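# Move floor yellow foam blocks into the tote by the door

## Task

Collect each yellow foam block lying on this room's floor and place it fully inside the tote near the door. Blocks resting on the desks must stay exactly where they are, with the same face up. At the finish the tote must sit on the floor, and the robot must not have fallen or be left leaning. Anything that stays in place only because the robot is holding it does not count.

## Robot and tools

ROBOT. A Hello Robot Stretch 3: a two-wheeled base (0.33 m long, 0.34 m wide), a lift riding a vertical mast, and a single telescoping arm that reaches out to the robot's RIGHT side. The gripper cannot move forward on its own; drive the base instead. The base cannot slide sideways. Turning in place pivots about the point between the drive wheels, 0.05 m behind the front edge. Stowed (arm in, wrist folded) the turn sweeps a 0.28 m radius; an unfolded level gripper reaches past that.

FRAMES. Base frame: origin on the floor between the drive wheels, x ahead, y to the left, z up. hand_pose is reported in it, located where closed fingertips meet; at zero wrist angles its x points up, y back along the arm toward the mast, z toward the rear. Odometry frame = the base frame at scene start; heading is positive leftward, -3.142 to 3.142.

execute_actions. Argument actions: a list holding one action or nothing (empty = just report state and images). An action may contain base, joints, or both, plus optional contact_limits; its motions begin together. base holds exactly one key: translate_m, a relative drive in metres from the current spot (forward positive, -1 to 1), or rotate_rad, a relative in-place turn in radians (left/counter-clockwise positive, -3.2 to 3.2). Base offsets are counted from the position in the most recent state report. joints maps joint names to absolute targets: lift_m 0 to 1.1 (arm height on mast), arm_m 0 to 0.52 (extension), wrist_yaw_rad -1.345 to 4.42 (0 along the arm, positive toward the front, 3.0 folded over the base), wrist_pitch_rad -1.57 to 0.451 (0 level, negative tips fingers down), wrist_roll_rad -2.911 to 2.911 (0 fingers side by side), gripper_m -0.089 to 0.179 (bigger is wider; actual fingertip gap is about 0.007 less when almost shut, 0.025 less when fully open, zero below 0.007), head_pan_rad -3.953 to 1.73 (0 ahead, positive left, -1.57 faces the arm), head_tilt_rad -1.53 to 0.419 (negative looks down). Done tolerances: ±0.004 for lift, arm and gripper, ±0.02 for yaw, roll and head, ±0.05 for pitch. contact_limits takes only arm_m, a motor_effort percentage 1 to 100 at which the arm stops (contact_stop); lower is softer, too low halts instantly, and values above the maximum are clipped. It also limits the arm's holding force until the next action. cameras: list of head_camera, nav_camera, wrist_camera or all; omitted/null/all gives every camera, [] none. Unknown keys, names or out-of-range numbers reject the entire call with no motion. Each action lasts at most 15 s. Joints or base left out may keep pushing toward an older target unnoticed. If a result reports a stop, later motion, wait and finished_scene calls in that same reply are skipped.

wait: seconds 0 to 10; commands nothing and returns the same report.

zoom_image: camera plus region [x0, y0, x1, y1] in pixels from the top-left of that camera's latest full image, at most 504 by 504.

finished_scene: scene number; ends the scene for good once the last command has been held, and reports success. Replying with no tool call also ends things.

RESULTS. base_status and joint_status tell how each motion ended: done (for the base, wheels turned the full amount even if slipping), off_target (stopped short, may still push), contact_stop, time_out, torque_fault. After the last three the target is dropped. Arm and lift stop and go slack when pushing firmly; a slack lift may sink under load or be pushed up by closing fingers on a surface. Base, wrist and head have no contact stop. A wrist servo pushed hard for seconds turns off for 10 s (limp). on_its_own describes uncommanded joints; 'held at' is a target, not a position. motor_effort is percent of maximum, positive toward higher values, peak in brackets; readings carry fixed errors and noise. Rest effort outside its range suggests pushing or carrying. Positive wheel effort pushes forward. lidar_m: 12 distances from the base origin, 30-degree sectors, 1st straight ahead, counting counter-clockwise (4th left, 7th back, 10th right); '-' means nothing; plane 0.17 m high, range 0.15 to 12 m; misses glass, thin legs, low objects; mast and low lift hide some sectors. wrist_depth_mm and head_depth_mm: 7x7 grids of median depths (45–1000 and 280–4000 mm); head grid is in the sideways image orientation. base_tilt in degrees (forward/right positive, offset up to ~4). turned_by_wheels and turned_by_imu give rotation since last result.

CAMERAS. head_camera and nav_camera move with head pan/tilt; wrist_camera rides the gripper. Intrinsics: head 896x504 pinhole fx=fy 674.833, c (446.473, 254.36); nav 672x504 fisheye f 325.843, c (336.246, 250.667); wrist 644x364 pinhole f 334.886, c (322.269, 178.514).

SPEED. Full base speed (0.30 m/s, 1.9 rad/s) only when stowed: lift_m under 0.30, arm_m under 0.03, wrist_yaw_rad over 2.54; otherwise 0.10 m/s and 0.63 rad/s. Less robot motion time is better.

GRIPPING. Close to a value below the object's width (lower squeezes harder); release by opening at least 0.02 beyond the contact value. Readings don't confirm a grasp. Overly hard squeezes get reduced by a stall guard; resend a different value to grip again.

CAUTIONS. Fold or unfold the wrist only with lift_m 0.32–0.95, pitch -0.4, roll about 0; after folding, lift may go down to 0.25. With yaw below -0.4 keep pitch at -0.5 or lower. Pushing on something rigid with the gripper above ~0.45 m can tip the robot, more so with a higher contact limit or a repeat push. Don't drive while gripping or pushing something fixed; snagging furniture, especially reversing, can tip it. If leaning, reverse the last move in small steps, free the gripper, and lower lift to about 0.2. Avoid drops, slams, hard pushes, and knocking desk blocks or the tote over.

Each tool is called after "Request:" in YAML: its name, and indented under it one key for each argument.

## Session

Request:
execute_actions:
  actions:
    - {"joints":{"head_pan_rad":0.6,"head_tilt_rad":-0.7}}

Request:
execute_actions:
  actions:
    - {"joints":{"head_pan_rad":-0.8}}
  cameras: ["head_camera","nav_camera"]

Request:
execute_actions:
  actions:
    - {"joints":{"head_pan_rad":-2.3}}
  cameras: ["head_camera","nav_camera"]

Request:
execute_actions:
  actions:
    - {"joints":{"head_pan_rad":-3.8}}
  cameras: ["head_camera","nav_camera"]

Scene clock: 0.93 s.
base_odometry: x=+0.000 y=+0.000 heading=+0.000 (m, m, rad; odometry frame)
turned_by_wheels: +0.000 (rad since the last result)
turned_by_imu: +0.000 (rad since the last result)
base_tilt: forward=-0.5 right=+1.9 (deg)
lidar_m: 1.67 2.15 1.02 0.87 0.87 0.99 1.59 1.58 1.01 0.86 0.86 0.99
head_depth_mm: 1778 1947 2173 2099 1734 1440 1235 / 1812 1995 2230 2153 1714 1438 1237 / 1871 2104 2306 2160 1725 1433 1227 / 1943 2160 2422 2126 1700 1415 1214 / 1993 2218 2497 2117 1697 1422 1219 / 2035 2288 2573 2106 1693 1408 1212 / 2107 2365 2542 1903 1671 1395 1202
base_status: not commanded
joint_positions: lift_m=+0.406 arm_m=+0.001 wrist_yaw_rad=+2.997 wrist_pitch_rad=-0.562 wrist_roll_rad=+0.016 gripper_m=+0.037 head_pan_rad=+0.593 head_tilt_rad=-0.691
joint_status: all done
motor_effort: left_wheel=+0(0) right_wheel=+0(0) lift_m=+18(19) arm_m=-1(1) wrist_yaw_rad=+0(1) wrist_pitch_rad=+4(4) wrist_roll_rad=+0(1) gripper_m=-1(0) head_pan_rad=+3(38) head_tilt_rad=-3(31) (%)
hand_pose: x=+0.0083 y=+0.0559 z=+0.3873 quat_wxyz=(+0.246, +0.697, +0.145, +0.658) (m; base frame)
wrist_depth_mm: 727 - 876 979 - - - / 792 - 983 - - - - / 798 - 905 960 - - - / 684 690 763 787 841 876 933 / 598 612 665 681 718 755 784 / 527 558 - 589 620 643 665 / - - - 524 545 567 588
pictures: head_camera (sideways: a quarter turn clockwise sets it upright), nav_camera (sideways: a quarter turn counterclockwise sets it upright), wrist_camera
Images, in order (width x height): head_camera 896x504, nav_camera 672x504, wrist_camera 644x364.

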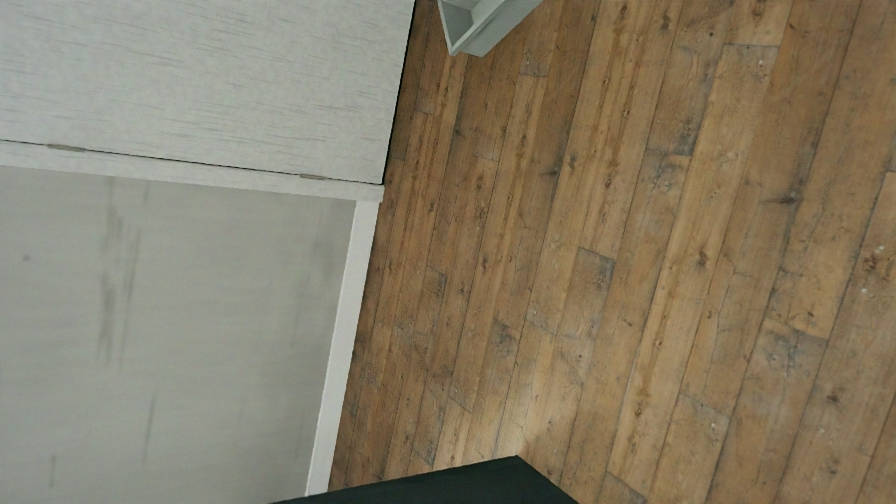

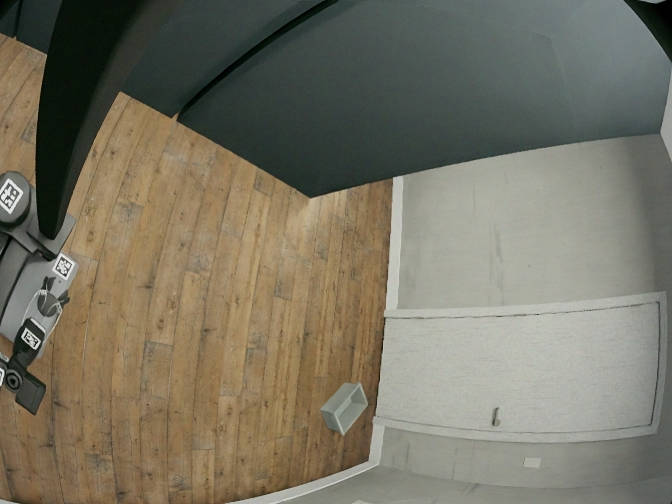

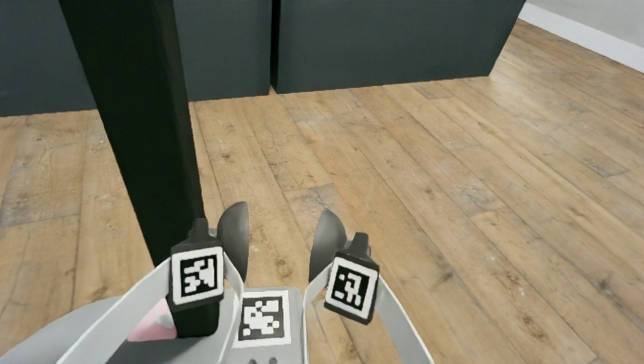

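Scene clock: 2.17 s.
base_odometry: x=+0.000 y=+0.000 heading=+0.000 (m, m, rad; odometry frame)
turned_by_wheels: +0.000 (rad since the last result)
turned_by_imu: +0.000 (rad since the last result)
base_tilt: forward=-0.5 right=+1.9 (deg)
lidar_m: 1.66 2.15 1.02 0.87 0.87 0.99 1.58 1.58 1.00 0.86 0.86 0.98
head_depth_mm: 699 764 845 946 1066 1228 1233 / 729 804 890 997 1137 1321 1229 / 763 840 939 1066 1225 1368 1225 / 800 888 994 1133 1314 1419 1218 / 836 936 1062 1215 1423 1415 1214 / 878 991 1127 1304 1542 1415 1201 / 932 1051 1208 1408 1618 1399 1201
base_status: not commanded
joint_positions: lift_m=+0.406 arm_m=+0.001 wrist_yaw_rad=+2.997 wrist_pitch_rad=-0.562 wrist_roll_rad=+0.016 gripper_m=+0.037 head_pan_rad=-0.793 head_tilt_rad=-0.691
joint_status: all done
motor_effort: left_wheel=+0(1) right_wheel=+0(0) lift_m=+18(18) arm_m=-2(1) wrist_yaw_rad=+0(0) wrist_pitch_rad=+4(3) wrist_roll_rad=+0(0) gripper_m=+0(1) head_pan_rad=-4(45) head_tilt_rad=-4(4) (%)
hand_pose: x=+0.0083 y=+0.0559 z=+0.3873 quat_wxyz=(+0.246, +0.697, +0.145, +0.658) (m; base frame)
wrist_depth_mm: 725 - 885 984 - - - / 785 - 976 - - - - / 799 - 904 962 - - - / 686 703 766 784 837 887 950 / 595 608 663 688 703 742 797 / 527 553 - 588 632 640 670 / - - - 519 546 561 584
pictures: head_camera (sideways: a quarter turn clockwise sets it upright), nav_camera (sideways: a quarter turn counterclockwise sets it upright)
Images, in order (width x height): head_camera 896x504, nav_camera 672x504.

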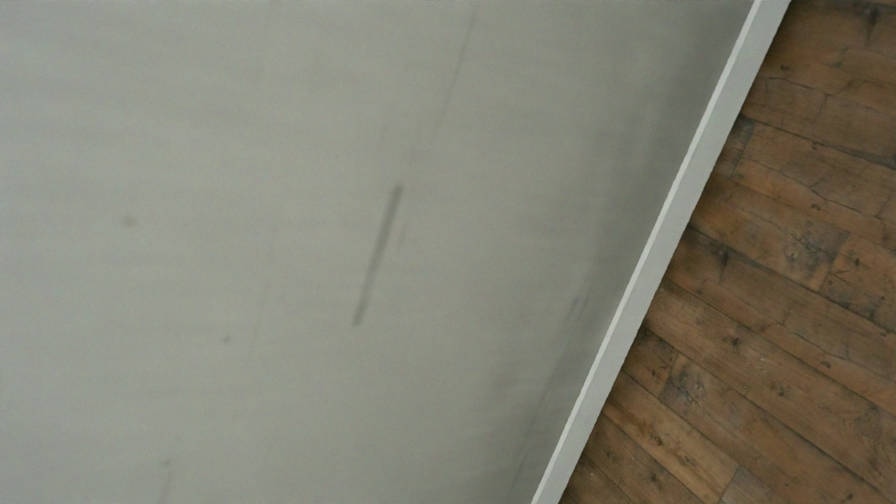

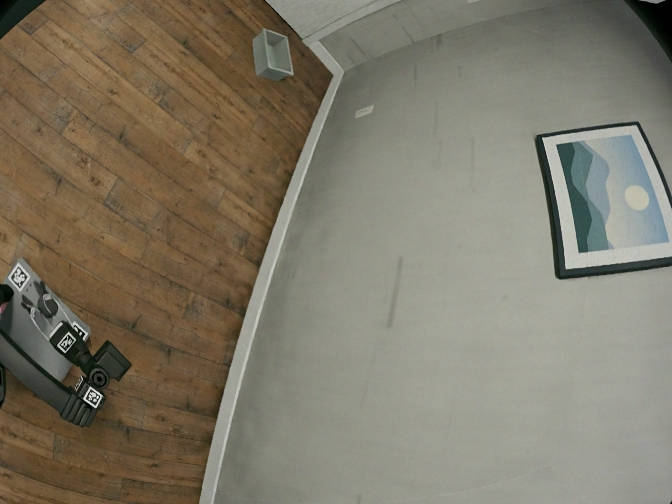

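Scene clock: 3.47 s.
base_odometry: x=+0.000 y=+0.000 heading=+0.000 (m, m, rad; odometry frame)
turned_by_wheels: +0.000 (rad since the last result)
turned_by_imu: +0.000 (rad since the last result)
base_tilt: forward=-0.5 right=+1.9 (deg)
lidar_m: 1.66 2.15 1.01 0.87 0.87 0.99 1.58 1.58 1.01 0.86 0.86 0.98
head_depth_mm: 1349 1464 1617 1804 1724 1451 1229 / 1413 1561 1721 1919 1727 1435 1220 / 1494 1642 1832 1990 1716 1429 1231 / 1445 1639 1841 2016 1697 1420 1217 / 1250 1394 1549 1760 1688 1408 1217 / 1102 1199 1331 1482 1599 1400 1203 / 984 1062 1159 1264 1405 1396 1199
base_status: not commanded
joint_positions: lift_m=+0.406 arm_m=+0.001 wrist_yaw_rad=+2.997 wrist_pitch_rad=-0.562 wrist_roll_rad=+0.016 gripper_m=+0.037 head_pan_rad=-2.293 head_tilt_rad=-0.691
joint_status: all done
motor_effort: left_wheel=+1(1) right_wheel=+0(0) lift_m=+19(18) arm_m=-1(1) wrist_yaw_rad=+0(0) wrist_pitch_rad=+4(3) wrist_roll_rad=+1(1) gripper_m=+0(0) head_pan_rad=-3(44) head_tilt_rad=-4(4) (%)
hand_pose: x=+0.0083 y=+0.0559 z=+0.3873 quat_wxyz=(+0.246, +0.697, +0.145, +0.658) (m; base frame)
wrist_depth_mm: 724 - 893 976 - - - / 795 - 985 - - - - / 803 - 908 967 - - - / 679 697 765 795 836 877 968 / 596 620 651 691 703 751 788 / 528 557 - 591 625 640 669 / - - - 526 548 560 585
pictures: head_camera (sideways: a quarter turn clockwise sets it upright), nav_camera (sideways: a quarter turn counterclockwise sets it upright)
Images, in order (width x height): head_camera 896x504, nav_camera 672x504.

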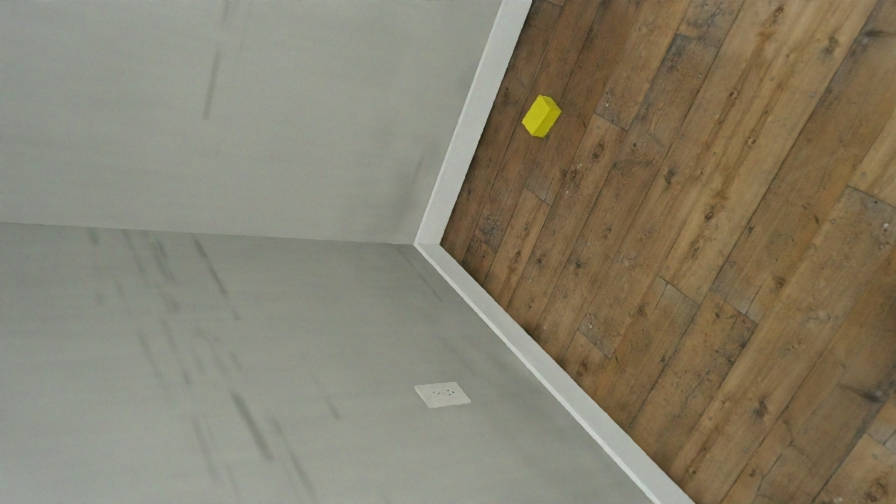

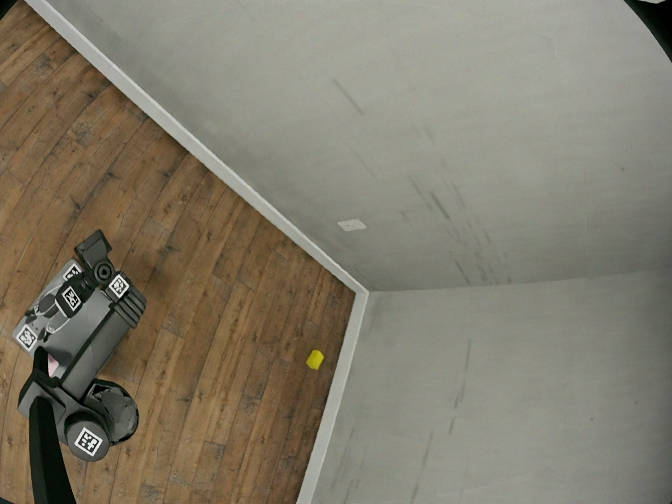

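Scene clock: 4.77 s.
base_odometry: x=+0.000 y=+0.000 heading=+0.000 (m, m, rad; odometry frame)
turned_by_wheels: +0.000 (rad since the last result)
turned_by_imu: +0.000 (rad since the last result)
base_tilt: forward=-0.5 right=+1.9 (deg)
lidar_m: 1.67 2.15 1.02 0.87 0.87 1.00 1.58 1.58 1.01 0.86 0.86 0.98
head_depth_mm: 738 806 - - - - - / 783 854 945 1062 - - - / 829 914 1017 1142 1309 1422 1242 / 884 976 1095 1252 1449 1428 1219 / 944 1051 1190 1380 1578 1420 1206 / 1020 1142 1308 1532 1665 1407 1212 / 1099 1252 1450 1717 1684 1381 1201
base_status: not commanded
joint_positions: lift_m=+0.406 arm_m=+0.001 wrist_yaw_rad=+2.997 wrist_pitch_rad=-0.562 wrist_roll_rad=+0.016 gripper_m=+0.037 head_pan_rad=-3.793 head_tilt_rad=-0.692
joint_status: all done
motor_effort: left_wheel=+1(0) right_wheel=+0(0) lift_m=+18(18) arm_m=-1(1) wrist_yaw_rad=+0(0) wrist_pitch_rad=+4(4) wrist_roll_rad=+0(1) gripper_m=+0(0) head_pan_rad=-3(43) head_tilt_rad=-3(3) (%)
hand_pose: x=+0.0083 y=+0.0559 z=+0.3873 quat_wxyz=(+0.246, +0.697, +0.145, +0.658) (m; base frame)
wrist_depth_mm: 722 - 880 980 - - - / 800 - 980 - - - - / 811 - 924 948 - - - / 694 693 763 783 839 870 935 / 601 615 658 687 708 749 786 / 529 554 - 586 627 641 664 / - - - 526 549 563 593
pictures: head_camera (sideways: a quarter turn clockwise sets it upright), nav_camera (sideways: a quarter turn counterclockwise sets it upright)
Images, in order (width x height): head_camera 896x504, nav_camera 672x504.

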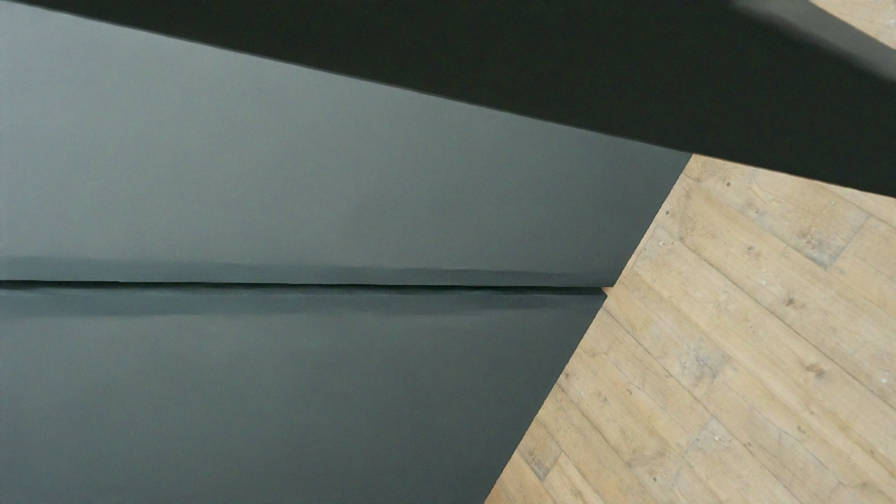

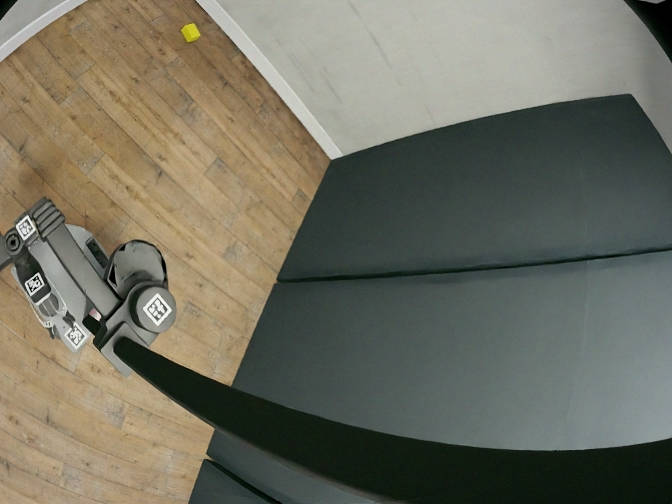

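Request:
execute_actions:
  actions:
    - {"base":{"rotate_rad":0.25},"joints":{"lift_m":0.285,"wrist_pitch_rad":-0.4,"wrist_yaw_rad":2.7,"head_pan_rad":-1.5,"head_tilt_rad":-1.1}}
  cameras: []

Request:
execute_actions:
  actions:
    - {"base":{"translate_m":-1.0}}
  cameras: []

Request:
execute_actions:
  actions:
    - {"base":{"rotate_rad":-0.68},"joints":{"lift_m":0.34,"wrist_yaw_rad":0,"gripper_m":0.15,"arm_m":0.08}}
  cameras: []

Request:
execute_actions:
  actions:
    - {"joints":{"wrist_pitch_rad":-1.5,"arm_m":0.33,"lift_m":0.3,"wrist_roll_rad":-0.5}}
  cameras: ["head_camera","wrist_camera"]

Scene clock: 24.97 s.
base_odometry: x=+0.000 y=+0.000 heading=+0.250 (m, m, rad; odometry frame)
turned_by_wheels: +0.250 (rad since the last result)
turned_by_imu: +0.253 (rad since the last result)
base_tilt: forward=-0.6 right=+1.8 (deg)
lidar_m: 2.15 1.27 0.91 0.87 0.89 1.19 1.58 1.25 0.90 0.86 0.88 1.18
head_depth_mm: 821 986 1224 1471 1346 1224 1125 / 821 986 1229 1459 1343 1222 1132 / 823 985 1230 1466 1335 1242 - / 826 994 1235 1455 1325 1239 - / 826 992 1243 1441 1323 1210 1102 / 831 991 1242 1423 1314 1199 1100 / 833 998 1254 1434 1308 1189 1090
base_status: done
joint_positions: lift_m=+0.285 arm_m=+0.001 wrist_yaw_rad=+2.703 wrist_pitch_rad=-0.418 wrist_roll_rad=+0.016 gripper_m=+0.037 head_pan_rad=-1.507 head_tilt_rad=-1.087
joint_status: all done
motor_effort: left_wheel=-2(6) right_wheel=+4(9) lift_m=+11(17) arm_m=-1(2) wrist_yaw_rad=-2(4) wrist_pitch_rad=+5(6) wrist_roll_rad=+1(0) gripper_m=+0(1) head_pan_rad=+4(45) head_tilt_rad=-6(27) (%)
hand_pose: x=+0.0739 y=+0.0572 z=+0.2981 quat_wxyz=(+0.294, +0.712, -0.009, +0.638) (m; base frame)
wrist_depth_mm: 708 782 868 994 - - - / 754 833 947 - - - - / 781 834 915 1000 - - - / 642 676 719 764 811 882 939 / 546 564 602 627 652 689 728 / 469 485 484 509 557 573 596 / - - 443 446 472 485 510
pictures: none
No camera images: the call's "cameras" was empty. Leave "cameras" out to get every camera's image.

Scene clock: 29.90 s.
base_odometry: x=-0.969 y=-0.247 heading=+0.250 (m, m, rad; odometry frame)
turned_by_wheels: +0.000 (rad since the last result)
turned_by_imu: -0.004 (rad since the last result)
base_tilt: forward=-0.6 right=+1.7 (deg)
lidar_m: 3.06 1.23 0.87 0.84 0.86 0.61 0.58 0.60 0.80 0.89 0.92 1.22
head_depth_mm: 853 1021 1272 1461 1342 1219 1122 / 856 1022 1278 1472 1341 1221 1123 / 855 1027 1282 1476 1336 1239 - / 858 1035 1283 1474 1321 1241 - / 861 1034 1289 1468 1320 1206 1105 / 861 1032 1287 1464 1321 1192 1097 / 864 1037 1288 1448 1305 1187 1091
base_status: done
joint_positions: lift_m=+0.285 arm_m=+0.001 wrist_yaw_rad=+2.703 wrist_pitch_rad=-0.417 wrist_roll_rad=+0.016 gripper_m=+0.037 head_pan_rad=-1.506 head_tilt_rad=-1.087
joint_status: not commanded
motor_effort: left_wheel=-2(10) right_wheel=+3(8) lift_m=+11(11) arm_m=-1(1) wrist_yaw_rad=-2(3) wrist_pitch_rad=+5(6) wrist_roll_rad=+0(0) gripper_m=+0(1) head_pan_rad=+3(3) head_tilt_rad=-5(5) (%)
hand_pose: x=+0.0741 y=+0.0573 z=+0.2982 quat_wxyz=(+0.294, +0.712, -0.009, +0.638) (m; base frame)
wrist_depth_mm: 680 745 838 945 - - - / 722 804 910 - - - - / 762 830 912 989 - - - / 645 676 724 767 818 873 935 / 546 562 601 623 653 689 740 / 468 489 492 509 552 568 600 / - - 438 448 473 489 509
pictures: none
No camera images: the call's "cameras" was empty. Leave "cameras" out to get every camera's image.

Scene clock: 32.27 s.
base_odometry: x=-0.969 y=-0.247 heading=-0.430 (m, m, rad; odometry frame)
turned_by_wheels: -0.680 (rad since the last result)
turned_by_imu: -0.685 (rad since the last result)
base_tilt: forward=-0.6 right=+1.9 (deg)
lidar_m: 1.08 2.05 1.50 0.94 0.83 0.84 0.65 0.58 0.59 0.71 0.89 0.90
head_depth_mm: 635 710 816 954 1146 1216 1120 / 702 797 930 1110 1298 1214 1128 / 785 909 1079 1337 1334 - - / 886 1044 1296 1461 1368 1197 - / 995 1200 1472 1466 1316 1204 1098 / 963 1123 1368 1451 1320 1194 1098 / 893 1039 1223 1411 1312 1191 1097
base_status: done
joint_positions: lift_m=+0.340 arm_m=+0.080 wrist_yaw_rad=+0.004 wrist_pitch_rad=-0.417 wrist_roll_rad=+0.016 gripper_m=+0.150 head_pan_rad=-1.506 head_tilt_rad=-1.087
joint_status: all done
motor_effort: left_wheel=+3(9) right_wheel=-4(12) lift_m=+24(27) arm_m=+3(4) wrist_yaw_rad=-3(3) wrist_pitch_rad=+6(5) wrist_roll_rad=+0(0) gripper_m=+1(82) head_pan_rad=+3(3) head_tilt_rad=-5(6) (%)
hand_pose: x=-0.0207 y=-0.4492 z=+0.3526 quat_wxyz=(+0.687, +0.147, -0.697, -0.146) (m; base frame)
wrist_depth_mm: 507 579 644 485 381 314 266 / 539 615 693 524 400 327 275 / 579 667 754 563 421 339 285 / 610 699 772 599 445 356 294 / 602 638 668 619 481 366 307 / - 538 560 586 514 370 318 / 456 469 491 507 504 412 331
pictures: none
No camera images: the call's "cameras" was empty. Leave "cameras" out to get every camera's image.

Scene clock: 35.33 s.
base_odometry: x=-0.969 y=-0.247 heading=-0.430 (m, m, rad; odometry frame)
turned_by_wheels: +0.000 (rad since the last result)
turned_by_imu: +0.000 (rad since the last result)
base_tilt: forward=-0.5 right=+2.0 (deg)
lidar_m: 1.07 2.05 1.51 0.93 0.84 0.84 0.65 0.58 0.59 0.71 0.89 0.90
head_depth_mm: 633 711 812 948 1144 1218 1122 / 700 799 927 1112 1308 1221 1128 / 779 903 1075 1287 1327 1213 - / 886 1052 1296 1478 1298 1220 - / 997 1196 1482 1466 1320 1200 1097 / 959 1124 1360 1450 1311 1197 1098 / 894 1034 1240 1407 1313 1195 1094
base_status: not commanded
joint_positions: lift_m=+0.300 arm_m=+0.330 wrist_yaw_rad=+0.002 wrist_pitch_rad=-1.496 wrist_roll_rad=-0.496 gripper_m=+0.150 head_pan_rad=-1.506 head_tilt_rad=-1.087
joint_status: all done
motor_effort: left_wheel=+3(3) right_wheel=-4(4) lift_m=+11(21) arm_m=+3(5) wrist_yaw_rad=-1(2) wrist_pitch_rad=-1(4) wrist_roll_rad=-2(1) gripper_m=+0(1) head_pan_rad=+3(3) head_tilt_rad=-5(6) (%)
hand_pose: x=-0.0216 y=-0.4698 z=+0.1818 quat_wxyz=(+0.630, +0.585, -0.375, -0.348) (m; base frame)
wrist_depth_mm: 307 313 321 330 342 347 266 / 312 318 328 336 347 351 271 / 316 324 331 340 352 358 275 / 320 330 338 301 358 365 282 / 325 337 345 356 362 372 287 / - 342 351 363 370 367 293 / 337 347 358 368 379 388 298
pictures: head_camera (sideways: a quarter turn clockwise sets it upright), wrist_camera
Images, in order (width x height): head_camera 896x504, wrist_camera 644x364.

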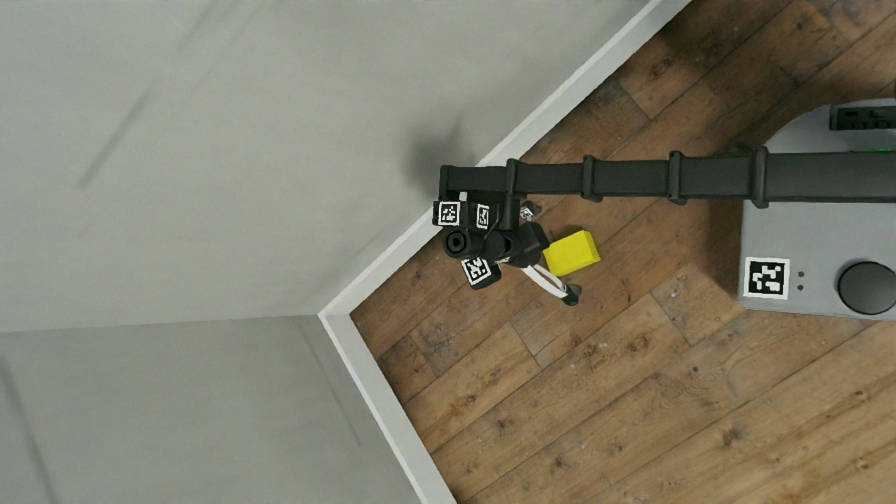

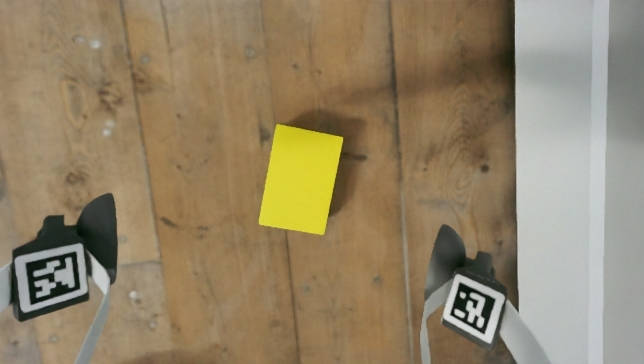

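Request:
execute_actions:
  actions:
    - {"joints":{"lift_m":0.145,"gripper_m":0.125,"wrist_roll_rad":-0.42,"arm_m":0.348}}
  cameras: ["wrist_camera"]

Request:
execute_actions:
  actions:
    - {"joints":{"gripper_m":0.03}}
  cameras: []

Request:
execute_actions:
  actions:
    - {"joints":{"lift_m":0.22,"arm_m":0.25}}
  cameras: ["wrist_camera"]

Scene clock: 49.57 s.
base_odometry: x=-0.969 y=-0.247 heading=-0.430 (m, m, rad; odometry frame)
turned_by_wheels: +0.000 (rad since the last result)
turned_by_imu: +0.001 (rad since the last result)
base_tilt: forward=-0.6 right=+2.0 (deg)
lidar_m: 1.08 2.04 1.51 0.93 0.84 0.84 0.65 0.58 0.59 0.71 0.89 0.90
head_depth_mm: 632 713 816 949 1142 1213 1125 / 702 796 925 1117 1293 1222 1122 / 782 903 1072 1318 1339 1219 - / 886 1048 1283 1467 1287 1219 - / 997 1192 1477 1470 1328 1205 1102 / 963 1125 1360 1457 1315 1194 1101 / 893 1035 1236 1410 1309 1189 1086
base_status: not commanded
joint_positions: lift_m=+0.145 arm_m=+0.348 wrist_yaw_rad=+0.002 wrist_pitch_rad=-1.497 wrist_roll_rad=-0.425 gripper_m=+0.125 head_pan_rad=-1.506 head_tilt_rad=-1.087
joint_status: all done
motor_effort: left_wheel=+3(2) right_wheel=-4(4) lift_m=+12(11) arm_m=+3(2) wrist_yaw_rad=-1(1) wrist_pitch_rad=-1(1) wrist_roll_rad=+3(4) gripper_m=-1(82) head_pan_rad=+4(3) head_tilt_rad=-6(5) (%)
hand_pose: x=-0.0216 y=-0.4876 z=+0.0268 quat_wxyz=(+0.616, +0.572, -0.396, -0.369) (m; base frame)
wrist_depth_mm: 167 171 175 180 184 190 196 / 170 174 178 183 188 194 198 / 173 176 181 186 192 197 203 / 175 179 142 144 195 201 207 / 178 184 144 146 197 205 211 / - 187 147 149 201 208 215 / 185 189 150 152 206 213 218
pictures: wrist_camera
Images, in order (width x height): wrist_camera 644x364.

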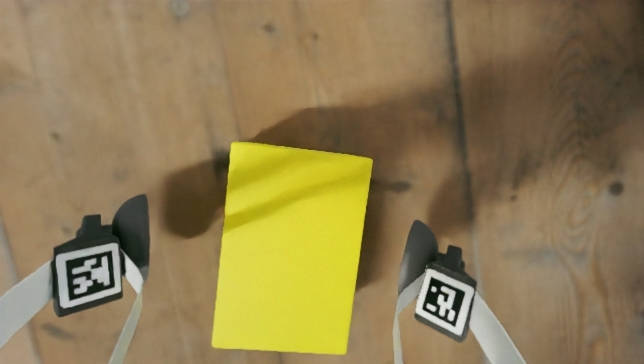

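Scene clock: 51.00 s.
base_odometry: x=-0.969 y=-0.247 heading=-0.430 (m, m, rad; odometry frame)
turned_by_wheels: +0.000 (rad since the last result)
turned_by_imu: +0.000 (rad since the last result)
base_tilt: forward=-0.4 right=+2.0 (deg)
lidar_m: 1.08 2.05 1.50 0.93 0.83 0.84 0.65 0.58 0.59 0.71 0.89 0.90
head_depth_mm: 635 714 814 950 1144 1212 1118 / 700 801 931 1110 1305 1209 1126 / 780 908 1081 1317 1331 1217 - / 886 1055 1292 1457 1281 1222 - / 1001 1198 1488 1460 1315 1197 1100 / 964 1126 1359 1459 1318 1203 1094 / 894 1042 1231 1410 1309 1190 1097
base_status: not commanded
joint_positions: lift_m=+0.145 arm_m=+0.348 wrist_yaw_rad=+0.002 wrist_pitch_rad=-1.497 wrist_roll_rad=-0.425 gripper_m=+0.031 head_pan_rad=-1.506 head_tilt_rad=-1.087
joint_status: all done
motor_effort: left_wheel=+3(3) right_wheel=-3(4) lift_m=+11(11) arm_m=+3(3) wrist_yaw_rad=-1(1) wrist_pitch_rad=-1(1) wrist_roll_rad=+3(3) gripper_m=-13(87) head_pan_rad=+3(4) head_tilt_rad=-5(5) (%)
hand_pose: x=-0.0216 y=-0.4876 z=+0.0268 quat_wxyz=(+0.616, +0.572, -0.396, -0.369) (m; base frame)
wrist_depth_mm: 168 171 175 180 185 189 195 / 170 174 178 183 188 194 199 / 173 177 181 186 191 196 202 / 175 180 138 141 195 200 207 / 178 181 140 143 199 204 210 / 181 - 143 146 203 209 215 / 182 189 145 149 206 212 218
pictures: none
No camera images: the call's "cameras" was empty. Leave "cameras" out to get every camera's image.

Scene clock: 52.97 s.
base_odometry: x=-0.969 y=-0.247 heading=-0.430 (m, m, rad; odometry frame)
turned_by_wheels: +0.000 (rad since the last result)
turned_by_imu: +0.000 (rad since the last result)
base_tilt: forward=-0.7 right=+1.9 (deg)
lidar_m: 1.07 2.05 1.50 0.94 0.83 0.84 0.65 0.58 0.58 0.71 0.89 0.89
head_depth_mm: 633 713 815 949 1141 1217 1119 / 699 797 930 1112 1299 1215 1131 / 782 909 1072 1326 1329 1214 - / 887 1048 1291 1450 1287 1224 - / 997 1206 1487 1469 1320 1202 1096 / 961 1132 1355 1460 1327 1193 1093 / 895 1038 1228 1405 1308 1194 1089
base_status: not commanded
joint_positions: lift_m=+0.220 arm_m=+0.250 wrist_yaw_rad=+0.002 wrist_pitch_rad=-1.497 wrist_roll_rad=-0.425 gripper_m=+0.031 head_pan_rad=-1.506 head_tilt_rad=-1.087
joint_status: all done
motor_effort: left_wheel=+3(3) right_wheel=-4(4) lift_m=+24(25) arm_m=-5(5) wrist_yaw_rad=-1(1) wrist_pitch_rad=-2(1) wrist_roll_rad=+3(3) gripper_m=-11(13) head_pan_rad=+3(3) head_tilt_rad=-5(5) (%)
hand_pose: x=-0.0216 y=-0.3901 z=+0.1009 quat_wxyz=(+0.616, +0.572, -0.396, -0.369) (m; base frame)
wrist_depth_mm: 234 239 246 252 258 266 274 / 238 244 249 257 263 270 279 / 241 247 252 260 268 274 283 / 246 251 138 141 273 281 288 / 250 255 140 143 278 286 295 / 254 - 143 146 284 292 302 / 257 264 145 149 288 299 307
pictures: wrist_camera
Images, in order (width x height): wrist_camera 644x364.

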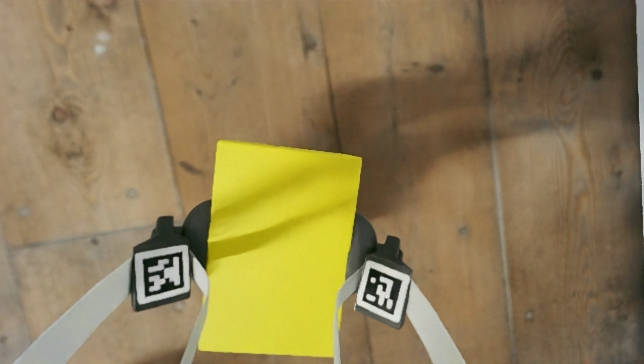

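Request:
execute_actions:
  actions:
    - {"base":{"rotate_rad":0.7},"joints":{"lift_m":0.293,"arm_m":0,"wrist_pitch_rad":-0.4,"wrist_roll_rad":0,"wrist_yaw_rad":2.65,"head_pan_rad":-0.5,"head_tilt_rad":-0.95}}
  cameras: []

Request:
execute_actions:
  actions:
    - {"base":{"translate_m":1.0}}
  cameras: []

Request:
execute_actions:
  actions:
    - {"base":{"translate_m":1.0}}
  cameras: ["head_camera"]

Scene clock: 67.20 s.
base_odometry: x=-0.969 y=-0.247 heading=+0.270 (m, m, rad; odometry frame)
turned_by_wheels: +0.700 (rad since the last result)
turned_by_imu: +0.707 (rad since the last result)
base_tilt: forward=-0.4 right=+1.9 (deg)
lidar_m: 3.13 1.20 0.87 0.83 0.84 0.61 0.58 0.60 0.82 0.89 0.92 1.25
head_depth_mm: 1035 1132 1260 1409 1438 1266 1138 / 1165 1292 1443 1581 1427 1265 1127 / 1330 1497 1696 1623 1438 1257 1125 / 1549 1774 1853 1628 1417 1249 1123 / 1844 2112 1898 1612 1407 1242 1120 / 2297 2267 1872 1613 1398 1242 1112 / 2738 2248 1861 1588 1393 1235 1112
base_status: done
joint_positions: lift_m=+0.293 arm_m=+0.001 wrist_yaw_rad=+2.647 wrist_pitch_rad=-0.420 wrist_roll_rad=-0.003 gripper_m=+0.031 head_pan_rad=-0.507 head_tilt_rad=-0.952
joint_status: all done
motor_effort: left_wheel=-2(6) right_wheel=+4(11) lift_m=+25(25) arm_m=-5(5) wrist_yaw_rad=+2(5) wrist_pitch_rad=+6(6) wrist_roll_rad=+2(2) gripper_m=-12(13) head_pan_rad=+3(46) head_tilt_rad=+1(13) (%)
hand_pose: x=+0.0852 y=+0.0510 z=+0.3048 quat_wxyz=(+0.313, +0.705, -0.026, +0.636) (m; base frame)
wrist_depth_mm: 673 759 845 971 - - - / 732 814 920 - - - - / 760 824 922 987 - - - / 639 671 138 141 842 897 995 / 536 569 140 144 686 717 763 / 469 - 142 146 567 585 626 / - - 145 149 470 500 525
pictures: none
No camera images: the call's "cameras" was empty. Leave "cameras" out to get every camera's image.

Scene clock: 72.20 s.
base_odometry: x=-0.005 y=+0.019 heading=+0.270 (m, m, rad; odometry frame)
turned_by_wheels: +0.000 (rad since the last result)
turned_by_imu: +0.005 (rad since the last result)
base_tilt: forward=-0.5 right=+1.8 (deg)
lidar_m: 2.15 1.21 0.88 0.85 0.88 1.19 1.58 1.26 0.91 0.88 0.91 1.23
head_depth_mm: 1028 1128 1242 1385 1424 1272 1131 / 1146 1279 1426 1573 1429 1263 1127 / 1315 1481 1695 1636 1431 1259 1124 / 1517 1767 1870 1628 1420 1254 1118 / 1845 2111 1886 1613 1413 1239 1118 / 2073 2260 1895 1599 1404 1243 1114 / 1982 2182 1836 1598 1396 1237 1112
base_status: done
joint_positions: lift_m=+0.293 arm_m=+0.001 wrist_yaw_rad=+2.647 wrist_pitch_rad=-0.420 wrist_roll_rad=-0.003 gripper_m=+0.031 head_pan_rad=-0.507 head_tilt_rad=-0.951
joint_status: not commanded
motor_effort: left_wheel=-2(6) right_wheel=+4(13) lift_m=+25(25) arm_m=-5(5) wrist_yaw_rad=+3(3) wrist_pitch_rad=+6(6) wrist_roll_rad=+2(2) gripper_m=-11(11) head_pan_rad=+3(3) head_tilt_rad=+1(1) (%)
hand_pose: x=+0.0852 y=+0.0510 z=+0.3048 quat_wxyz=(+0.313, +0.705, -0.026, +0.636) (m; base frame)
wrist_depth_mm: 704 766 863 988 - - - / 730 825 940 - - - - / 759 839 910 - - - - / 643 682 138 141 837 903 - / 538 570 140 144 684 713 768 / 469 - 143 145 570 588 625 / - - 145 149 468 501 522
pictures: none
No camera images: the call's "cameras" was empty. Leave "cameras" out to get every camera's image.

Scene clock: 77.20 s.
base_odometry: x=+0.959 y=+0.285 heading=+0.269 (m, m, rad; odometry frame)
turned_by_wheels: +0.000 (rad since the last result)
turned_by_imu: +0.005 (rad since the last result)
base_tilt: forward=-0.5 right=+1.9 (deg)
lidar_m: 1.15 1.18 1.65 0.86 0.88 1.20 2.58 1.25 0.91 0.87 0.90 1.20
head_depth_mm: 1016 1118 1229 1382 1421 1261 1135 / 1145 1269 1430 1569 1426 1259 1133 / 1283 1462 1676 1624 1427 1253 1129 / 1245 1464 1781 1639 1395 1241 1119 / 1167 1358 1599 1602 1376 1254 1118 / 1091 1255 1480 1622 1374 1245 1112 / 1044 1195 1381 1549 1392 1236 1108
base_status: done
joint_positions: lift_m=+0.293 arm_m=+0.001 wrist_yaw_rad=+2.647 wrist_pitch_rad=-0.420 wrist_roll_rad=-0.003 gripper_m=+0.031 head_pan_rad=-0.507 head_tilt_rad=-0.951
joint_status: not commanded
motor_effort: left_wheel=-2(6) right_wheel=+4(14) lift_m=+25(25) arm_m=-4(4) wrist_yaw_rad=+2(3) wrist_pitch_rad=+6(6) wrist_roll_rad=+2(2) gripper_m=-12(12) head_pan_rad=+4(3) head_tilt_rad=+0(1) (%)
hand_pose: x=+0.0851 y=+0.0510 z=+0.3048 quat_wxyz=(+0.313, +0.705, -0.026, +0.636) (m; base frame)
wrist_depth_mm: 704 762 - - - - 932 / 749 828 - - - - 954 / 771 841 932 - - - 944 / 641 676 138 141 837 905 918 / 536 571 140 143 678 711 761 / 467 - 143 145 574 587 622 / - - 145 149 471 500 524
pictures: head_camera (sideways: a quarter turn clockwise sets it upright)
Images, in order (width x height): head_camera 896x504.

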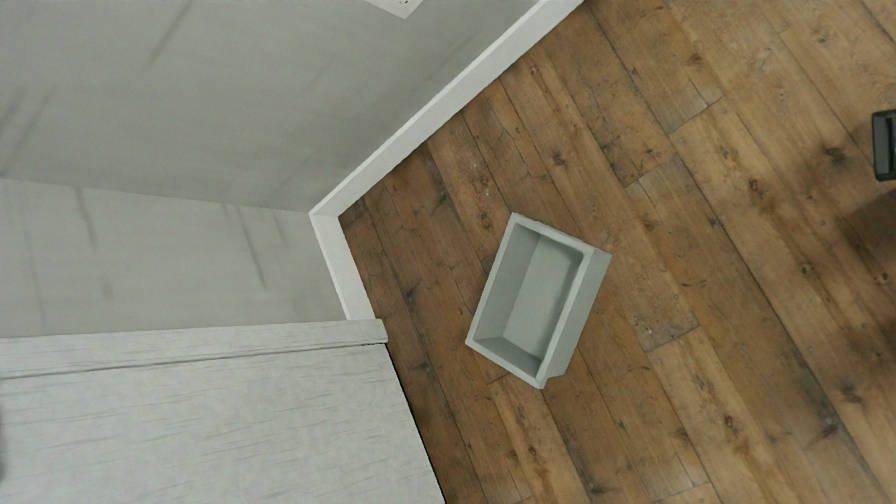

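Request:
execute_actions:
  actions:
    - {"base":{"translate_m":0.35}}
  cameras: []

Request:
execute_actions:
  actions:
    - {"base":{"rotate_rad":0.6},"joints":{"lift_m":0.38,"wrist_yaw_rad":0,"arm_m":0.08,"head_pan_rad":-1.4,"head_tilt_rad":-1.1}}
  cameras: []

Request:
execute_actions:
  actions:
    - {"base":{"translate_m":0.07},"joints":{"lift_m":0.35,"wrist_pitch_rad":-1.5,"arm_m":0.28}}

Scene clock: 111.63 s.
base_odometry: x=+1.296 y=+0.379 heading=+0.269 (m, m, rad; odometry frame)
turned_by_wheels: +0.000 (rad since the last result)
turned_by_imu: +0.002 (rad since the last result)
base_tilt: forward=-0.6 right=+2.0 (deg)
lidar_m: 0.80 0.83 1.16 0.87 0.89 1.21 2.92 1.24 0.90 0.87 0.90 0.83
head_depth_mm: 1006 1113 1226 1369 1414 1268 1140 / 981 1177 1378 1557 1422 1239 1138 / 914 1083 1325 1579 1417 1241 1129 / 830 979 1182 1489 1409 1230 1124 / 776 915 1096 1355 1401 1244 1115 / 745 863 1011 1230 1387 1243 1112 / 714 812 946 1129 1348 1235 1107
base_status: done
joint_positions: lift_m=+0.293 arm_m=+0.001 wrist_yaw_rad=+2.647 wrist_pitch_rad=-0.420 wrist_roll_rad=-0.003 gripper_m=+0.031 head_pan_rad=-0.507 head_tilt_rad=-0.951
joint_status: not commanded
motor_effort: left_wheel=-2(7) right_wheel=+4(13) lift_m=+25(25) arm_m=-5(5) wrist_yaw_rad=+2(2) wrist_pitch_rad=+6(5) wrist_roll_rad=+2(2) gripper_m=-12(11) head_pan_rad=+3(4) head_tilt_rad=+0(1) (%)
hand_pose: x=+0.0851 y=+0.0510 z=+0.3048 quat_wxyz=(+0.313, +0.705, -0.026, +0.636) (m; base frame)
wrist_depth_mm: - - - - - 798 626 / 887 - - - - 812 647 / 761 846 921 - - 837 650 / 638 678 138 141 837 816 681 / 534 567 140 143 674 719 677 / 468 - 143 146 575 585 624 / - - 145 149 470 500 525
pictures: none
No camera images: the call's "cameras" was empty. Leave "cameras" out to get every camera's image.

Scene clock: 113.97 s.
base_odometry: x=+1.296 y=+0.379 heading=+0.869 (m, m, rad; odometry frame)
turned_by_wheels: +0.600 (rad since the last result)
turned_by_imu: +0.605 (rad since the last result)
base_tilt: forward=-0.5 right=+2.1 (deg)
lidar_m: 0.85 1.26 0.87 0.91 1.32 2.65 1.15 0.89 0.87 0.92 0.82 0.80
head_depth_mm: 884 1000 1166 1373 1337 1219 1118 / 953 1098 1290 1457 1344 1216 1129 / 1039 1216 1457 1475 1315 - - / 1142 1359 1593 1480 1291 1208 - / 1065 1255 1524 1469 1286 1204 1104 / 959 1111 1326 1445 1318 1191 1094 / 862 986 1165 1390 1312 1196 1090
base_status: done
joint_positions: lift_m=+0.380 arm_m=+0.080 wrist_yaw_rad=+0.004 wrist_pitch_rad=-0.419 wrist_roll_rad=-0.003 gripper_m=+0.031 head_pan_rad=-1.393 head_tilt_rad=-1.087
joint_status: all done
motor_effort: left_wheel=-2(8) right_wheel=+3(13) lift_m=+25(25) arm_m=+2(3) wrist_yaw_rad=-3(3) wrist_pitch_rad=+6(6) wrist_roll_rad=+2(2) gripper_m=-12(11) head_pan_rad=-3(48) head_tilt_rad=-5(17) (%)
hand_pose: x=-0.0207 y=-0.4489 z=+0.3920 quat_wxyz=(+0.693, +0.149, -0.690, -0.146) (m; base frame)
wrist_depth_mm: 513 643 771 657 555 488 439 / 543 692 824 707 597 518 453 / 577 734 881 738 636 545 477 / 616 762 138 141 676 577 502 / 629 681 140 143 703 613 531 / 566 - 143 146 686 640 561 / 499 401 145 149 573 602 578
pictures: none
No camera images: the call's "cameras" was empty. Leave "cameras" out to get every camera's image.

Scene clock: 116.67 s.
base_odometry: x=+1.341 y=+0.432 heading=+0.869 (m, m, rad; odometry frame)
turned_by_wheels: +0.000 (rad since the last result)
turned_by_imu: +0.000 (rad since the last result)
base_tilt: forward=-0.4 right=+1.9 (deg)
lidar_m: 0.78 1.18 0.84 0.87 1.25 2.77 1.20 0.93 0.91 0.96 0.76 0.74
head_depth_mm: 917 1047 1217 1422 1343 1220 1121 / 997 1145 1348 1495 1337 1221 1129 / 1089 1265 1525 1514 1282 1220 - / 1108 1333 1582 1472 1262 1224 - / 986 1162 1429 1453 1298 1197 1101 / 868 1018 1215 1423 1321 1194 1095 / 796 916 1072 1302 1307 1186 1090
base_status: done
joint_positions: lift_m=+0.350 arm_m=+0.280 wrist_yaw_rad=+0.002 wrist_pitch_rad=-1.496 wrist_roll_rad=-0.003 gripper_m=+0.031 head_pan_rad=-1.393 head_tilt_rad=-1.087
joint_status: all done
motor_effort: left_wheel=-2(4) right_wheel=+4(10) lift_m=+11(21) arm_m=+3(2) wrist_yaw_rad=-1(3) wrist_pitch_rad=-2(5) wrist_roll_rad=+2(2) gripper_m=-11(11) head_pan_rad=-2(3) head_tilt_rad=-5(7) (%)
hand_pose: x=-0.0216 y=-0.4197 z=+0.2318 quat_wxyz=(+0.520, +0.482, -0.517, -0.480) (m; base frame)
wrist_depth_mm: 355 262 268 277 383 396 405 / 362 335 374 380 300 403 411 / 367 341 378 388 361 409 418 / 373 349 138 141 351 416 425 / 378 292 140 143 344 422 435 / 386 - 143 145 424 429 440 / 392 400 145 149 429 437 448
pictures: head_camera (sideways: a quarter turn clockwise sets it upright), nav_camera (sideways: a quarter turn counterclockwise sets it upright), wrist_camera
Images, in order (width x height): head_camera 896x504, nav_camera 672x504, wrist_camera 644x364.

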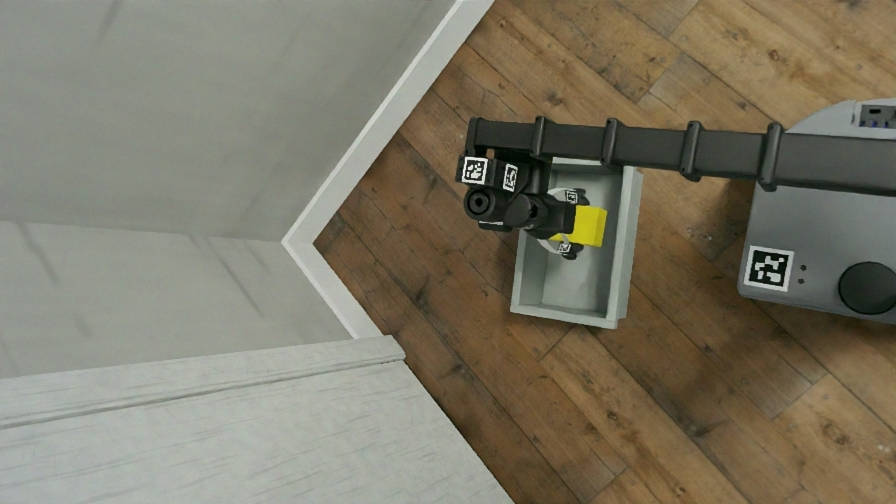

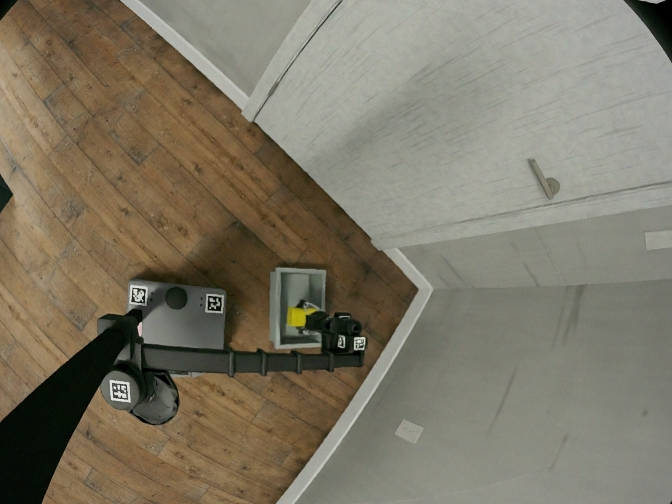

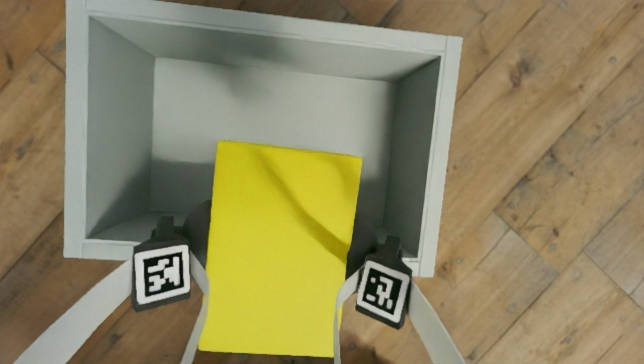

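Request:
execute_actions:
  actions:
    - {"base":{"translate_m":-0.035},"joints":{"lift_m":0.29,"arm_m":0.322}}
  cameras: ["wrist_camera"]

Request:
execute_actions:
  actions:
    - {"joints":{"lift_m":0.153}}
  cameras: ["wrist_camera"]

Request:
execute_actions:
  actions:
    - {"joints":{"gripper_m":0.09}}
  cameras: []

Request:
execute_actions:
  actions:
    - {"joints":{"lift_m":0.293,"head_pan_rad":1.0,"head_tilt_rad":-0.6}}

Scene clock: 127.97 s.
base_odometry: x=+1.319 y=+0.405 heading=+0.869 (m, m, rad; odometry frame)
turned_by_wheels: +0.000 (rad since the last result)
turned_by_imu: +0.000 (rad since the last result)
base_tilt: forward=-0.6 right=+2.0 (deg)
lidar_m: 0.81 1.21 0.86 0.89 1.28 2.71 1.19 0.91 0.89 0.41 0.79 0.77
head_depth_mm: 900 1025 1191 1400 1349 1220 1118 / 972 1120 1321 1474 1344 1218 1122 / 1061 1237 1500 1517 1241 1225 - / 1125 1347 1598 1480 1290 1216 - / 1029 1224 1487 1469 1303 1201 1098 / 910 1060 1266 1445 1312 1203 1098 / 827 952 1119 1359 1295 1190 1086
base_status: done
joint_positions: lift_m=+0.290 arm_m=+0.322 wrist_yaw_rad=+0.002 wrist_pitch_rad=-1.497 wrist_roll_rad=-0.003 gripper_m=+0.031 head_pan_rad=-1.393 head_tilt_rad=-1.087
joint_status: all done
motor_effort: left_wheel=-2(6) right_wheel=+4(6) lift_m=+12(11) arm_m=+2(2) wrist_yaw_rad=-1(1) wrist_pitch_rad=-1(1) wrist_roll_rad=+2(2) gripper_m=-12(11) head_pan_rad=-3(3) head_tilt_rad=-5(5) (%)
hand_pose: x=-0.0216 y=-0.4614 z=+0.1718 quat_wxyz=(+0.519, +0.483, -0.516, -0.480) (m; base frame)
wrist_depth_mm: 196 308 314 321 328 335 342 / 258 268 233 211 217 341 349 / 283 316 321 328 275 347 353 / 287 321 138 141 264 351 359 / 291 324 140 143 350 357 367 / 269 - 143 146 357 364 369 / 224 221 145 149 241 371 379
pictures: wrist_camera
Images, in order (width x height): wrist_camera 644x364.

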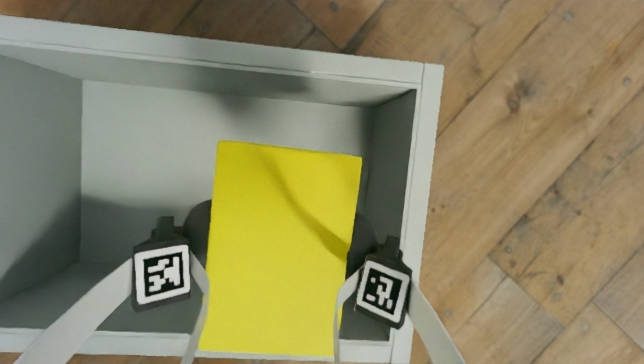

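Scene clock: 130.03 s.
base_odometry: x=+1.319 y=+0.405 heading=+0.869 (m, m, rad; odometry frame)
turned_by_wheels: +0.000 (rad since the last result)
turned_by_imu: +0.000 (rad since the last result)
base_tilt: forward=-0.6 right=+1.8 (deg)
lidar_m: 0.81 1.21 0.86 0.89 1.29 2.72 1.18 0.91 0.89 0.95 0.79 0.77
head_depth_mm: 899 1027 1192 1402 1344 1221 1113 / 975 1120 1314 1468 1327 1219 1132 / 1064 1245 1494 1481 1291 1225 - / 1125 1358 1601 1472 1270 1222 - / 1028 1217 1496 1463 1300 1203 1093 / 911 1062 1267 1433 1317 1196 1097 / 827 951 1120 1363 1308 1194 1089
base_status: not commanded
joint_positions: lift_m=+0.153 arm_m=+0.322 wrist_yaw_rad=+0.002 wrist_pitch_rad=-1.497 wrist_roll_rad=-0.003 gripper_m=+0.031 head_pan_rad=-1.393 head_tilt_rad=-1.087
joint_status: all done
motor_effort: left_wheel=-2(1) right_wheel=+4(4) lift_m=+11(11) arm_m=+3(3) wrist_yaw_rad=-1(1) wrist_pitch_rad=-2(1) wrist_roll_rad=+2(2) gripper_m=-11(11) head_pan_rad=-3(3) head_tilt_rad=-5(5) (%)
hand_pose: x=-0.0216 y=-0.4614 z=+0.0348 quat_wxyz=(+0.519, +0.483, -0.516, -0.480) (m; base frame)
wrist_depth_mm: 148 137 127 119 112 104 85 / 178 181 184 187 177 122 84 / 181 183 187 191 193 119 83 / 184 186 138 141 196 117 82 / 186 189 141 143 183 115 83 / 189 - 143 146 161 113 84 / 191 195 145 149 206 111 85
pictures: wrist_camera
Images, in order (width x height): wrist_camera 644x364.

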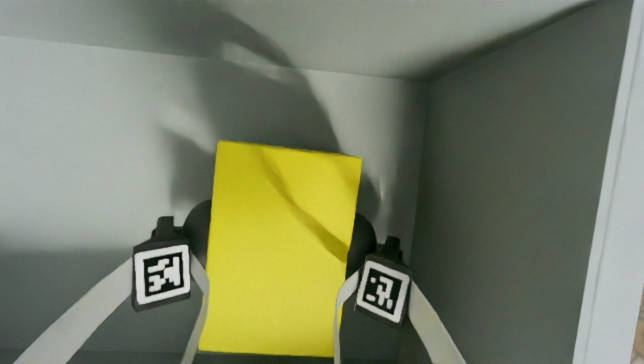

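Scene clock: 131.13 s.
base_odometry: x=+1.319 y=+0.405 heading=+0.869 (m, m, rad; odometry frame)
turned_by_wheels: +0.000 (rad since the last result)
turned_by_imu: +0.000 (rad since the last result)
base_tilt: forward=-0.6 right=+2.0 (deg)
lidar_m: 0.81 1.21 0.86 0.89 1.29 2.72 1.18 0.91 0.89 0.94 0.79 0.77
head_depth_mm: 897 1025 1193 1398 1349 1219 1121 / 978 1126 1324 1469 1341 1221 1133 / 1062 1237 1482 1490 1283 1218 - / 1127 1349 1585 1480 1268 1219 - / 1029 1217 1500 1452 1306 1202 1103 / 909 1064 1264 1425 1317 1190 1088 / 828 949 1116 1367 1304 1189 1095
base_status: not commanded
joint_positions: lift_m=+0.153 arm_m=+0.322 wrist_yaw_rad=+0.002 wrist_pitch_rad=-1.497 wrist_roll_rad=-0.003 gripper_m=+0.090 head_pan_rad=-1.393 head_tilt_rad=-1.087
joint_status: all done
motor_effort: left_wheel=-2(2) right_wheel=+4(4) lift_m=+11(12) arm_m=+2(2) wrist_yaw_rad=-1(2) wrist_pitch_rad=+0(1) wrist_roll_rad=+2(2) gripper_m=-1(79) head_pan_rad=-3(4) head_tilt_rad=-5(6) (%)
hand_pose: x=-0.0216 y=-0.4614 z=+0.0348 quat_wxyz=(+0.519, +0.483, -0.516, -0.480) (m; base frame)
wrist_depth_mm: 148 137 127 119 112 104 85 / 178 181 185 187 177 122 84 / 181 183 186 191 194 119 83 / 183 186 147 148 196 117 82 / 186 188 149 151 180 115 83 / 188 - 151 154 161 113 84 / 192 195 195 157 206 105 86
pictures: none
No camera images: the call's "cameras" was empty. Leave "cameras" out to get every camera's image.

Scene clock: 133.23 s.
base_odometry: x=+1.319 y=+0.405 heading=+0.869 (m, m, rad; odometry frame)
turned_by_wheels: +0.000 (rad since the last result)
turned_by_imu: +0.000 (rad since the last result)
base_tilt: forward=-0.6 right=+1.8 (deg)
lidar_m: 0.81 1.22 0.85 0.89 1.29 2.71 1.18 0.91 0.89 0.94 0.79 0.77
head_depth_mm: 2304 2253 2239 2182 1898 1530 1296 / 3299 3299 3135 2436 1881 1525 1288 / 3354 3699 3537 2460 1874 1523 1274 / 3326 3713 3496 2464 1875 1509 1268 / 3287 3632 3431 2378 1808 1506 1270 / 911 935 955 984 1102 1253 1257 / 682 750 833 930 1060 1231 1252
base_status: not commanded
joint_positions: lift_m=+0.293 arm_m=+0.322 wrist_yaw_rad=+0.002 wrist_pitch_rad=-1.497 wrist_roll_rad=-0.003 gripper_m=+0.090 head_pan_rad=+0.993 head_tilt_rad=-0.606
joint_status: all done
motor_effort: left_wheel=-2(2) right_wheel=+4(4) lift_m=+25(26) arm_m=+2(3) wrist_yaw_rad=-1(1) wrist_pitch_rad=-1(1) wrist_roll_rad=+2(2) gripper_m=+0(0) head_pan_rad=+3(42) head_tilt_rad=+3(26) (%)
hand_pose: x=-0.0216 y=-0.4614 z=+0.1739 quat_wxyz=(+0.519, +0.483, -0.516, -0.480) (m; base frame)
wrist_depth_mm: 198 308 317 322 330 336 343 / 258 268 233 212 217 342 348 / 281 316 324 330 275 349 355 / 287 323 328 290 266 354 360 / 293 326 332 340 353 361 368 / 270 - 296 316 359 368 372 / 217 220 230 236 241 373 379
pictures: head_camera (sideways: a quarter turn clockwise sets it upright), nav_camera (sideways: a quarter turn counterclockwise sets it upright), wrist_camera
Images, in order (width x height): head_camera 896x504, nav_camera 672x504, wrist_camera 644x364.

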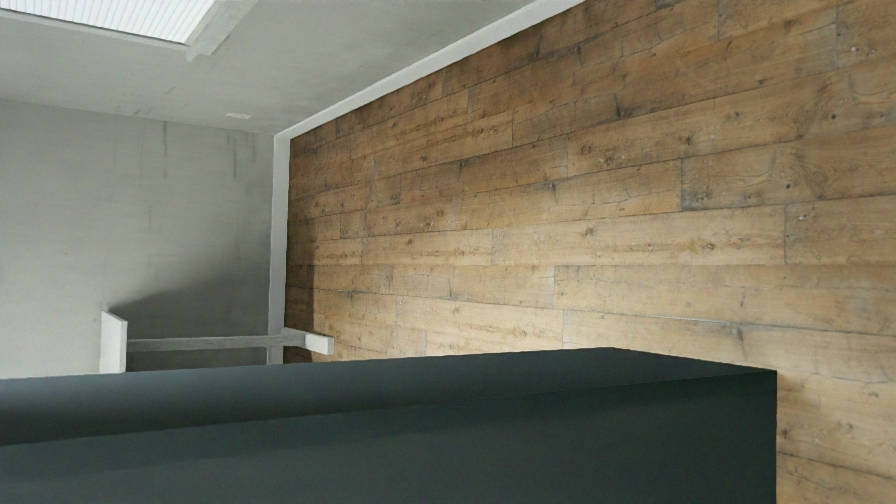

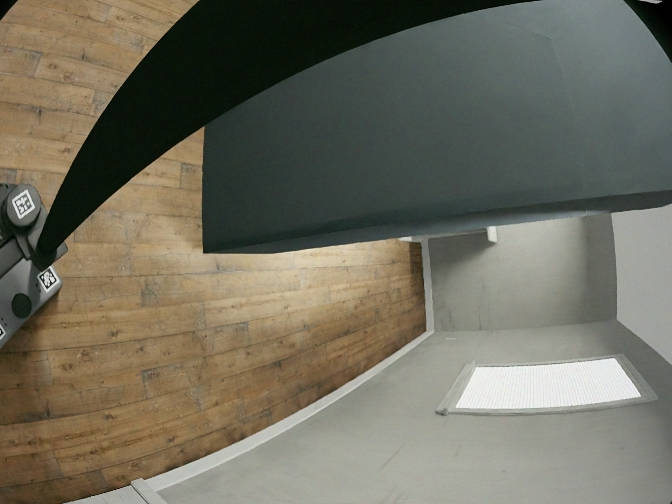

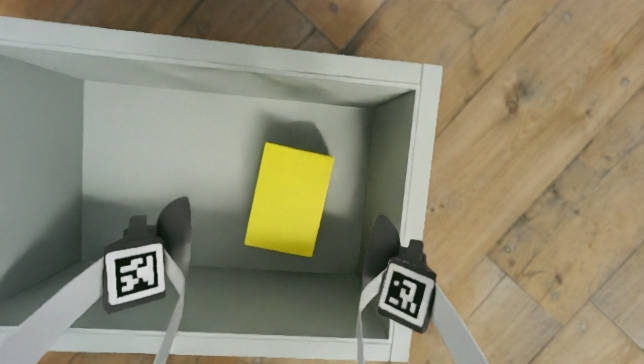

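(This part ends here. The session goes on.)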